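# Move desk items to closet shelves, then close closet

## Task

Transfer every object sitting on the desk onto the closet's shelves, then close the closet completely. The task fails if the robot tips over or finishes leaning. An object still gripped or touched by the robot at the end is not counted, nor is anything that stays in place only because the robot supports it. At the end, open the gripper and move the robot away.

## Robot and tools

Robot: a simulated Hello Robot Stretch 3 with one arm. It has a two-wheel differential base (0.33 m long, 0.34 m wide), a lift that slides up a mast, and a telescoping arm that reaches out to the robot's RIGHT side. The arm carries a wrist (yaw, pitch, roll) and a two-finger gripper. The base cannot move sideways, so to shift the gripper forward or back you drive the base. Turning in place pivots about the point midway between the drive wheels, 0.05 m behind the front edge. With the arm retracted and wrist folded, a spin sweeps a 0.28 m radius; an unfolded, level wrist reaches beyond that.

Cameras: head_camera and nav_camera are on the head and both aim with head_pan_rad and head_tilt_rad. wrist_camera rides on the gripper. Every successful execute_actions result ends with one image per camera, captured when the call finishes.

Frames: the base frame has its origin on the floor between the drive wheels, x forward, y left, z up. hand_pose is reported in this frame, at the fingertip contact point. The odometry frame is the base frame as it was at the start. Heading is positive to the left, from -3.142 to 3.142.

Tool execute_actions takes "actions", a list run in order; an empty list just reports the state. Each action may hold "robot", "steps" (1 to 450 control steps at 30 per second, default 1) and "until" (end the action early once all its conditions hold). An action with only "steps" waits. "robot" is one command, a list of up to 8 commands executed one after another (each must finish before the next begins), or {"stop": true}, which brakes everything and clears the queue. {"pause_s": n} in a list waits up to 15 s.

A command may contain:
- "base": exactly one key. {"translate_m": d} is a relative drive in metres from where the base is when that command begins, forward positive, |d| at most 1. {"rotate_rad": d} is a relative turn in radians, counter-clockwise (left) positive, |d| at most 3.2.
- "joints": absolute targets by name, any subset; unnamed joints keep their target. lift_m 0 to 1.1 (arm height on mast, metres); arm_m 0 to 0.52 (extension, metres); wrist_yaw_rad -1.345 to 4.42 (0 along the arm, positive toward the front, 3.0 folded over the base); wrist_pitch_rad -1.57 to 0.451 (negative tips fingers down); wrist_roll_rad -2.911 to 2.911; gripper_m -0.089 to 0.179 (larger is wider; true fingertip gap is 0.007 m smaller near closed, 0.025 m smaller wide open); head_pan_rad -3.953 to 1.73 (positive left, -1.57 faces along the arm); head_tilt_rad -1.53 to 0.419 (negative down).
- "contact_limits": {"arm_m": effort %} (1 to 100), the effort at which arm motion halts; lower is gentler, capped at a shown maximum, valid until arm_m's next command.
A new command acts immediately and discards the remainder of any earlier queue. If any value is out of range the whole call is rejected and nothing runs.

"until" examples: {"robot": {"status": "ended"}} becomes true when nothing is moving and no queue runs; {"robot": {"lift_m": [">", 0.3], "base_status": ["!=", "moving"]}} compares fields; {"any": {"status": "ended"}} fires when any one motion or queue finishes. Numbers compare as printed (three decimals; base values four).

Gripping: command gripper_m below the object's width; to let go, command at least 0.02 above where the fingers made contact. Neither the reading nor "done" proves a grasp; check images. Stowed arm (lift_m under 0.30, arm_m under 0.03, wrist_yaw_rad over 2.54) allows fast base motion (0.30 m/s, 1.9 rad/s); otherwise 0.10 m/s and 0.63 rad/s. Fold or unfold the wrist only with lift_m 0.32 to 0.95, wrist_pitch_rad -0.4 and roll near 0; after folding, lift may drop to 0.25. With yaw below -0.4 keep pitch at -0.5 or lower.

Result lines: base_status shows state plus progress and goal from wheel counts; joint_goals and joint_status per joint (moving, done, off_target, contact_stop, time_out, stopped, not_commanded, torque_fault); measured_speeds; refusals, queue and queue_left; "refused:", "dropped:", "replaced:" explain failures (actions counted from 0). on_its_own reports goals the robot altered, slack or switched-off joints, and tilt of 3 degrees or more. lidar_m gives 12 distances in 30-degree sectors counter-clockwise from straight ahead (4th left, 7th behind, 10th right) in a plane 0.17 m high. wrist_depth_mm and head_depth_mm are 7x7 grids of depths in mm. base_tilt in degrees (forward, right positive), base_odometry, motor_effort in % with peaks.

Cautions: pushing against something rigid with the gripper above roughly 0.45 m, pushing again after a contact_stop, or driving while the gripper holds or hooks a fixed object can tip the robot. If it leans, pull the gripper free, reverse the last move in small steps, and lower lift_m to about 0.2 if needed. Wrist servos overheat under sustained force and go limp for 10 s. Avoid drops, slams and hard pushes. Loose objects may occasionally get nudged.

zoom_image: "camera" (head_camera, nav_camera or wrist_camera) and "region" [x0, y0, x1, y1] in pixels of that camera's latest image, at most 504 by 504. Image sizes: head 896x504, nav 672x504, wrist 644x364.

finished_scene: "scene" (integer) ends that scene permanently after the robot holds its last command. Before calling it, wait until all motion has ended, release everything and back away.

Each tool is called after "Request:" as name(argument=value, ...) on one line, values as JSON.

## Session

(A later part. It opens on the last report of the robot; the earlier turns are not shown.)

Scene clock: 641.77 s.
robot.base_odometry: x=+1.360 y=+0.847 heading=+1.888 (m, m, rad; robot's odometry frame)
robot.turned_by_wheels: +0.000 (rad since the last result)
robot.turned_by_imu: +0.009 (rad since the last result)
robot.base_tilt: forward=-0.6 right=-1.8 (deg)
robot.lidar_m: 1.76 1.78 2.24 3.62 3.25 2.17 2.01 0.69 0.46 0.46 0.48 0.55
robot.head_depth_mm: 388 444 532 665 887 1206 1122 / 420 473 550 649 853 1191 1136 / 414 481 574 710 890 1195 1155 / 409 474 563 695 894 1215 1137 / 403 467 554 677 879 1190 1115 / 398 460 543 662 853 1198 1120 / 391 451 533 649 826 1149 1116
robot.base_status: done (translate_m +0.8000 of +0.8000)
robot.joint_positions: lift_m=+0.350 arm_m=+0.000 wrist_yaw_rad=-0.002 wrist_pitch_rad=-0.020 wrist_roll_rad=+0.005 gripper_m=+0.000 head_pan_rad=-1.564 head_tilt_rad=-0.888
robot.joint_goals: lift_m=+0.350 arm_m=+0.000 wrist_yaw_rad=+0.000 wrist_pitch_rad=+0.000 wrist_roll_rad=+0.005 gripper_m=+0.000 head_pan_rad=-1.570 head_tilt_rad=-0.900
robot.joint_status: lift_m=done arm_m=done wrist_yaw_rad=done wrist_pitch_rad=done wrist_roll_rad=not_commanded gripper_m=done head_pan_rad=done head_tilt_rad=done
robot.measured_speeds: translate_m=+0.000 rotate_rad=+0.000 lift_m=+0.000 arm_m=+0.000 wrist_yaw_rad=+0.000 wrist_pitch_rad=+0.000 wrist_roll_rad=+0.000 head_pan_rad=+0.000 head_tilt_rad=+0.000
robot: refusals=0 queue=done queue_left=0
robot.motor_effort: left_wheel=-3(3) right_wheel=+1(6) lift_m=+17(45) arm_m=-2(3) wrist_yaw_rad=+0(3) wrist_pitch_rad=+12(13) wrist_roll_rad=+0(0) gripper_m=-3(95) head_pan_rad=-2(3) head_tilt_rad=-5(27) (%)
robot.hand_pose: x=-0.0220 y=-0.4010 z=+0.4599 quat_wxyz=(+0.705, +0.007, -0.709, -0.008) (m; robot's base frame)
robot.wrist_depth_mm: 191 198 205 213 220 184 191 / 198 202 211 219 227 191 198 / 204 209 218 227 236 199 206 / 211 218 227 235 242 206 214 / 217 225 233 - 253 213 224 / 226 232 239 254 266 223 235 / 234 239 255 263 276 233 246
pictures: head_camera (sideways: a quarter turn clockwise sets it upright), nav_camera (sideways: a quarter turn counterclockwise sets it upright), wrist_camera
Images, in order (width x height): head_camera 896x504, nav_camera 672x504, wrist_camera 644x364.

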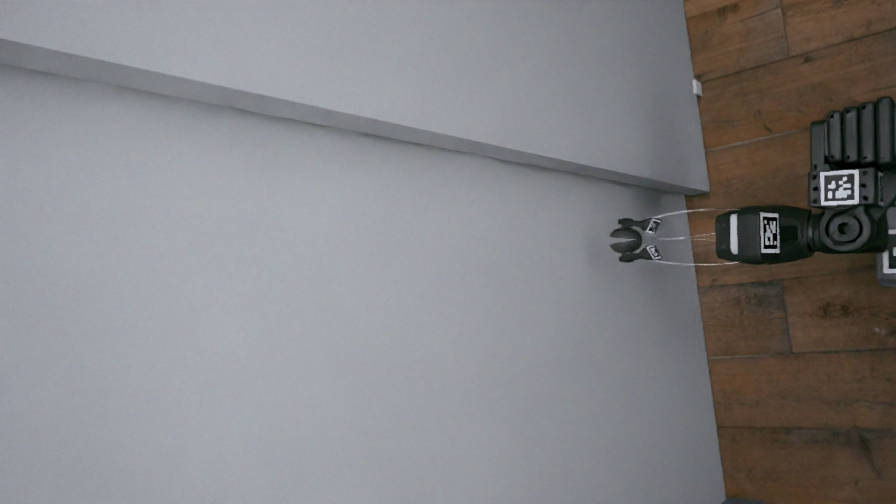

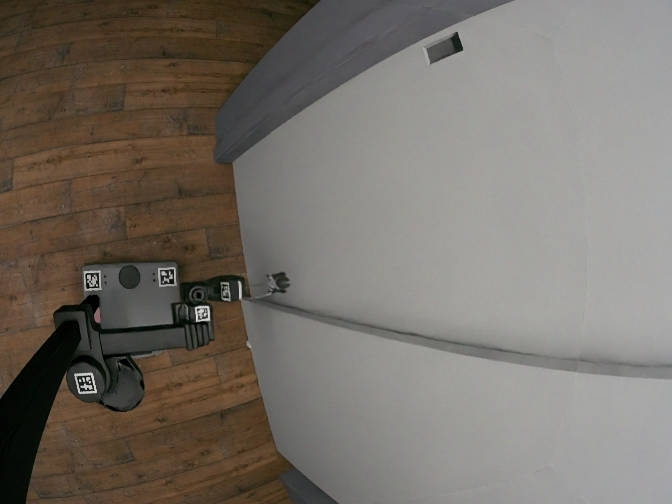

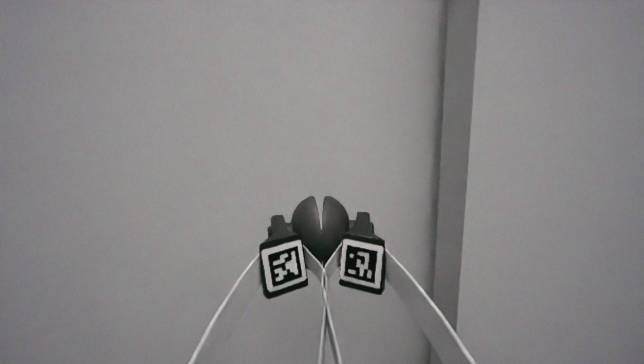

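Request:
execute_actions(actions=[{"robot":{"joints":{"arm_m":0.08},"contact_limits":{"arm_m":12}},"steps":150,"until":{"robot":{"status":"ended"}}},{"robot":{"base":{"translate_m":-0.15}},"steps":150,"until":{"robot":{"status":"ended"}}}])

Scene clock: 655.77 s.
robot.base_odometry: x=+1.407 y=+0.704 heading=+1.888 (m, m, rad; robot's odometry frame)
robot.turned_by_wheels: +0.000 (rad since the last result)
robot.turned_by_imu: -0.001 (rad since the last result)
robot.base_tilt: forward=-0.6 right=-1.7 (deg)
robot.lidar_m: 1.91 1.93 2.42 3.20 3.04 2.02 1.86 0.73 0.48 0.46 0.50 0.62
robot.head_depth_mm: 401 467 561 705 940 1239 1122 / 395 460 552 685 902 1207 1129 / 417 480 567 688 883 1216 - / 428 495 588 729 922 1211 1122 / 422 488 578 710 920 1212 1114 / 416 479 568 695 898 1187 1116 / 410 472 559 680 874 1190 1122
robot.base_status: done (translate_m -0.1500 of -0.1500)
robot.joint_positions: lift_m=+0.350 arm_m=+0.057 wrist_yaw_rad=+0.003 wrist_pitch_rad=-0.021 wrist_roll_rad=+0.005 gripper_m=+0.000 head_pan_rad=-1.564 head_tilt_rad=-0.889
robot.joint_goals: lift_m=+0.350 arm_m=+0.057 wrist_yaw_rad=+0.000 wrist_pitch_rad=+0.000 wrist_roll_rad=+0.005 gripper_m=+0.000 head_pan_rad=-1.570 head_tilt_rad=-0.900
robot.joint_status: lift_m=done arm_m=contact_stop wrist_yaw_rad=done wrist_pitch_rad=done wrist_roll_rad=not_commanded gripper_m=done head_pan_rad=done head_tilt_rad=done
robot.measured_speeds: translate_m=+0.000 rotate_rad=+0.000 lift_m=+0.000 arm_m=+0.000 wrist_yaw_rad=+0.000 wrist_pitch_rad=+0.000 wrist_roll_rad=+0.000 head_pan_rad=+0.000 head_tilt_rad=+0.000
robot: refusals=0 queue=done queue_left=0
robot.on_its_own: arm_m is slack since a contact_stop, until your next command for it (your +0.080 is given up)
robot.motor_effort: left_wheel=-2(10) right_wheel=+2(25) lift_m=+18(17) arm_m=+0(13) wrist_yaw_rad=-2(39) wrist_pitch_rad=+12(14) wrist_roll_rad=+0(0) gripper_m=-3(9) head_pan_rad=-2(2) head_tilt_rad=-5(5) (%)
robot.contact_limits: arm_m 12 (drawing in: default 15, maximum 25; extending or still: default 22, maximum 35)
robot.hand_pose: x=-0.0208 y=-0.4573 z=+0.4598 quat_wxyz=(+0.705, +0.009, -0.709, -0.007) (m; robot's base frame)
robot.wrist_depth_mm: 163 167 174 180 144 148 155 / 168 174 179 187 149 153 161 / 174 179 185 193 154 159 165 / 179 184 192 199 160 165 173 / 186 190 198 - 166 172 181 / 190 197 204 215 174 180 190 / 198 204 215 224 182 188 198
pictures: head_camera (sideways: a quarter turn clockwise sets it upright), nav_camera (sideways: a quarter turn counterclockwise sets it upright), wrist_camera
Images, in order (width x height): head_camera 896x504, nav_camera 672x504, wrist_camera 644x364.

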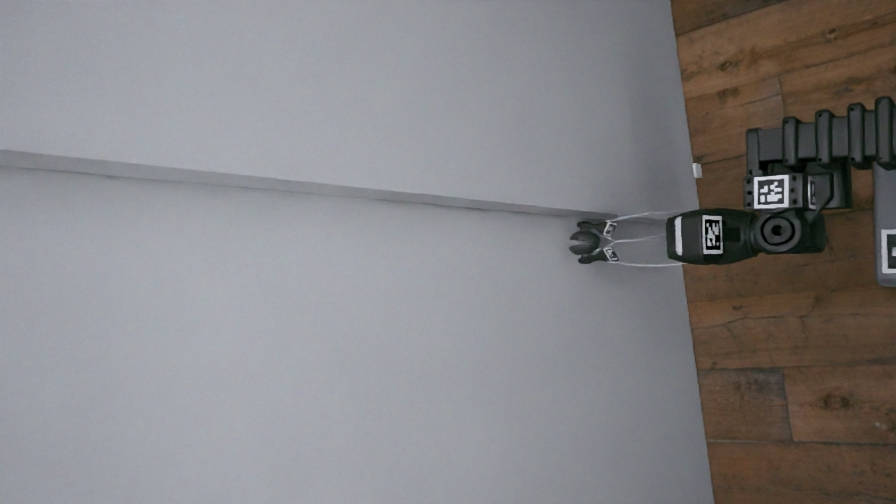

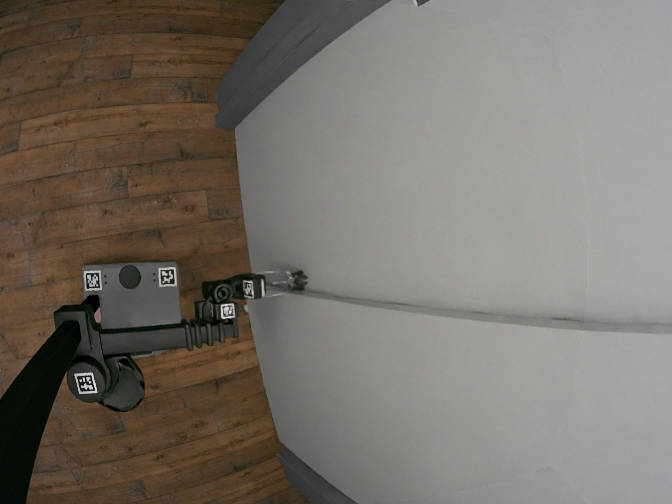

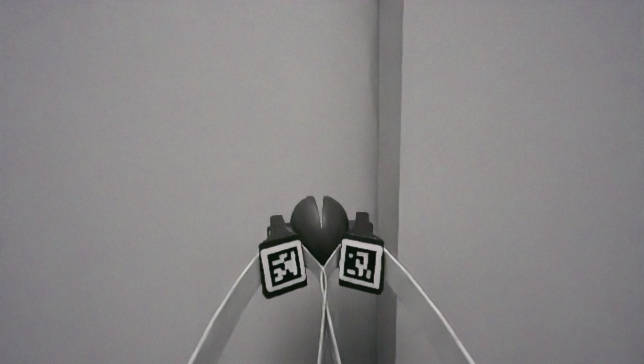

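Request:
execute_actions(actions=[{"robot":{"joints":{"arm_m":0.052}},"steps":60,"until":{"robot":{"status":"ended"}}},{"robot":{"base":{"translate_m":-0.1},"joints":{"head_tilt_rad":-0.6,"head_pan_rad":-2.0}},"steps":150,"until":{"robot":{"status":"ended"}}}])

Scene clock: 665.37 s.
robot.base_odometry: x=+1.438 y=+0.609 heading=+1.888 (m, m, rad; robot's odometry frame)
robot.turned_by_wheels: +0.000 (rad since the last result)
robot.turned_by_imu: +0.000 (rad since the last result)
robot.base_tilt: forward=-0.5 right=-1.8 (deg)
robot.lidar_m: 2.01 2.04 2.56 3.16 2.86 1.91 1.77 0.74 0.49 0.47 0.51 0.64
robot.head_depth_mm: 525 593 679 797 964 1228 1234 / 492 549 623 719 856 1056 1208 / 460 512 575 657 766 918 1150 / 433 477 534 603 696 818 1000 / 410 450 499 559 637 735 874 / 387 423 465 520 585 671 796 / 368 400 439 490 575 680 788
robot.base_status: done (translate_m -0.1000 of -0.1000)
robot.joint_positions: lift_m=+0.350 arm_m=+0.052 wrist_yaw_rad=+0.030 wrist_pitch_rad=-0.021 wrist_roll_rad=+0.005 gripper_m=+0.000 head_pan_rad=-1.993 head_tilt_rad=-0.606
robot.joint_goals: lift_m=+0.350 arm_m=+0.052 wrist_yaw_rad=+0.000 wrist_pitch_rad=+0.000 wrist_roll_rad=+0.005 gripper_m=+0.000 head_pan_rad=-2.000 head_tilt_rad=-0.600
robot.joint_status: lift_m=done arm_m=done wrist_yaw_rad=done wrist_pitch_rad=done wrist_roll_rad=not_commanded gripper_m=done head_pan_rad=done head_tilt_rad=done
robot.measured_speeds: translate_m=+0.000 rotate_rad=+0.000 lift_m=+0.000 arm_m=+0.000 wrist_yaw_rad=+0.000 wrist_pitch_rad=+0.000 wrist_roll_rad=+0.000 head_pan_rad=+0.000 head_tilt_rad=+0.000
robot: refusals=0 queue=done queue_left=0
robot.on_its_own: wrist_yaw_rad is at rest, and its effort (-20) is outside its rest range (-12 to +12)
robot.motor_effort: left_wheel=+2(7) right_wheel=-9(25) lift_m=+17(18) arm_m=-2(3) wrist_yaw_rad=-20(39) wrist_pitch_rad=+12(12) wrist_roll_rad=+0(0) gripper_m=-6(9) head_pan_rad=-2(18) head_tilt_rad=+2(16) (%)
robot.hand_pose: x=-0.0137 y=-0.4528 z=+0.4598 quat_wxyz=(+0.706, +0.018, -0.708, +0.003) (m; robot's base frame)
robot.wrist_depth_mm: 178 181 187 190 152 157 163 / 183 188 190 194 158 163 168 / 190 193 199 204 164 168 176 / 193 201 205 211 171 176 182 / 202 207 214 - 176 184 190 / 208 217 221 228 183 191 198 / 218 224 232 233 193 201 208
pictures: head_camera (sideways: a quarter turn clockwise sets it upright), nav_camera (sideways: a quarter turn counterclockwise sets it upright), wrist_camera
Images, in order (width x height): head_camera 896x504, nav_camera 672x504, wrist_camera 644x364.

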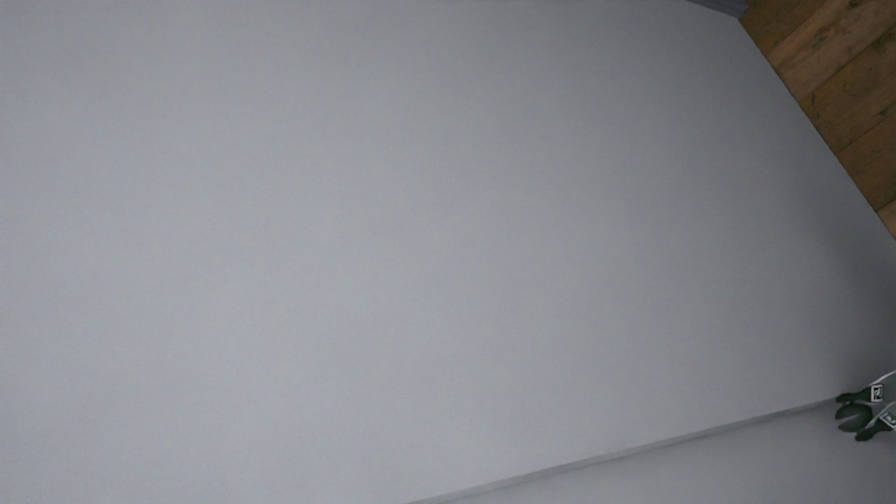

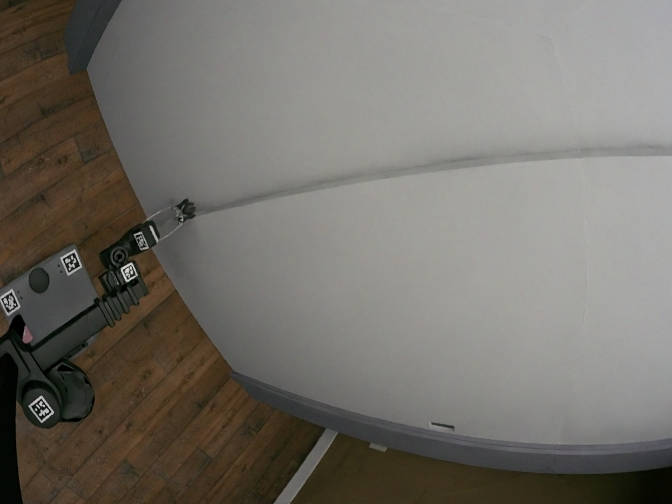

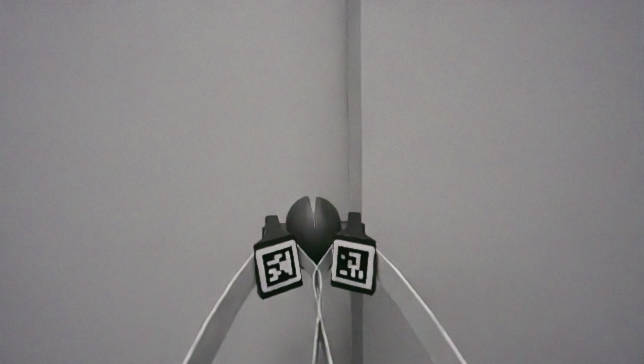

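Request:
execute_actions(actions=[{"robot":{"base":{"translate_m":-0.025},"joints":{"head_tilt_rad":-0.4,"head_pan_rad":-2.4}},"steps":90,"until":{"robot":{"status":"ended"}}},{"robot":[{"base":{"translate_m":0.07}},{"joints":{"arm_m":0}}],"steps":150,"until":{"robot":{"status":"ended"}}}])

Scene clock: 672.63 s.
robot.base_odometry: x=+1.424 y=+0.652 heading=+1.888 (m, m, rad; robot's odometry frame)
robot.turned_by_wheels: +0.000 (rad since the last result)
robot.turned_by_imu: +0.001 (rad since the last result)
robot.base_tilt: forward=-0.6 right=-1.8 (deg)
robot.lidar_m: 1.97 1.99 2.49 3.18 2.93 1.96 1.81 0.74 0.49 0.47 0.50 0.63
robot.head_depth_mm: 1564 1656 1774 1887 1981 1722 1400 / 839 915 1045 1178 1941 1665 1399 / 756 819 895 985 1079 1193 1328 / 656 703 757 816 889 975 1085 / 578 613 656 700 756 815 890 / 517 544 578 612 654 698 752 / 467 491 516 545 577 612 654
robot.base_status: done (translate_m +0.0700 of +0.0700)
robot.joint_positions: lift_m=+0.350 arm_m=+0.000 wrist_yaw_rad=+0.049 wrist_pitch_rad=-0.021 wrist_roll_rad=+0.005 gripper_m=+0.000 head_pan_rad=-2.393 head_tilt_rad=-0.408
robot.joint_goals: lift_m=+0.350 arm_m=+0.000 wrist_yaw_rad=+0.047 wrist_pitch_rad=+0.000 wrist_roll_rad=+0.005 gripper_m=+0.000 head_pan_rad=-2.400 head_tilt_rad=-0.400
robot.joint_status: lift_m=done arm_m=done wrist_yaw_rad=done wrist_pitch_rad=done wrist_roll_rad=not_commanded gripper_m=done head_pan_rad=done head_tilt_rad=done
robot.measured_speeds: translate_m=+0.000 rotate_rad=+0.000 lift_m=+0.000 arm_m=+0.000 wrist_yaw_rad=+0.000 wrist_pitch_rad=+0.000 wrist_roll_rad=+0.000 head_pan_rad=+0.000 head_tilt_rad=+0.000
robot: refusals=0 queue=done queue_left=0
robot.on_its_own: wrist_yaw_rad is held at +0.047, not at your +0.000, by its stall guard, which is not easing now
robot.motor_effort: left_wheel=-2(12) right_wheel=+1(22) lift_m=+17(17) arm_m=-2(1) wrist_yaw_rad=-2(36) wrist_pitch_rad=+12(12) wrist_roll_rad=+0(0) gripper_m=-2(9) head_pan_rad=-1(19) head_tilt_rad=+3(13) (%)
robot.hand_pose: x=-0.0088 y=-0.4007 z=+0.4598 quat_wxyz=(+0.705, +0.025, -0.708, +0.010) (m; robot's base frame)
robot.wrist_depth_mm: 217 222 228 231 225 202 207 / 225 230 235 241 228 210 217 / 232 237 245 252 235 215 223 / 240 245 252 262 243 225 232 / 247 255 262 - 245 236 242 / 257 263 274 280 242 246 251 / 270 273 285 292 296 255 264
pictures: head_camera (sideways: a quarter turn clockwise sets it upright), nav_camera (sideways: a quarter turn counterclockwise sets it upright), wrist_camera
Images, in order (width x height): head_camera 896x504, nav_camera 672x504, wrist_camera 644x364.

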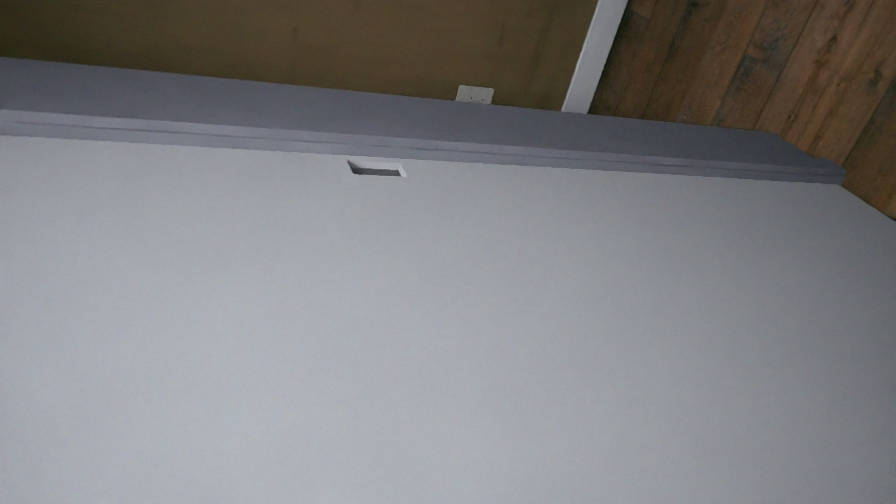

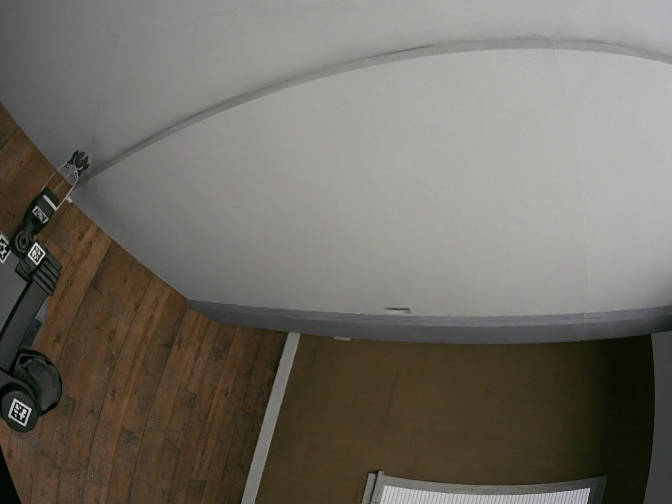

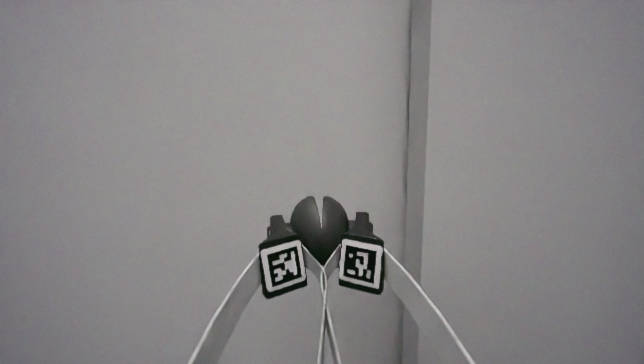

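Closed. The earlier nav view showed the left door against its frame as well.

Request:
finished_scene(scene=1)

The scene is finished: the task was done.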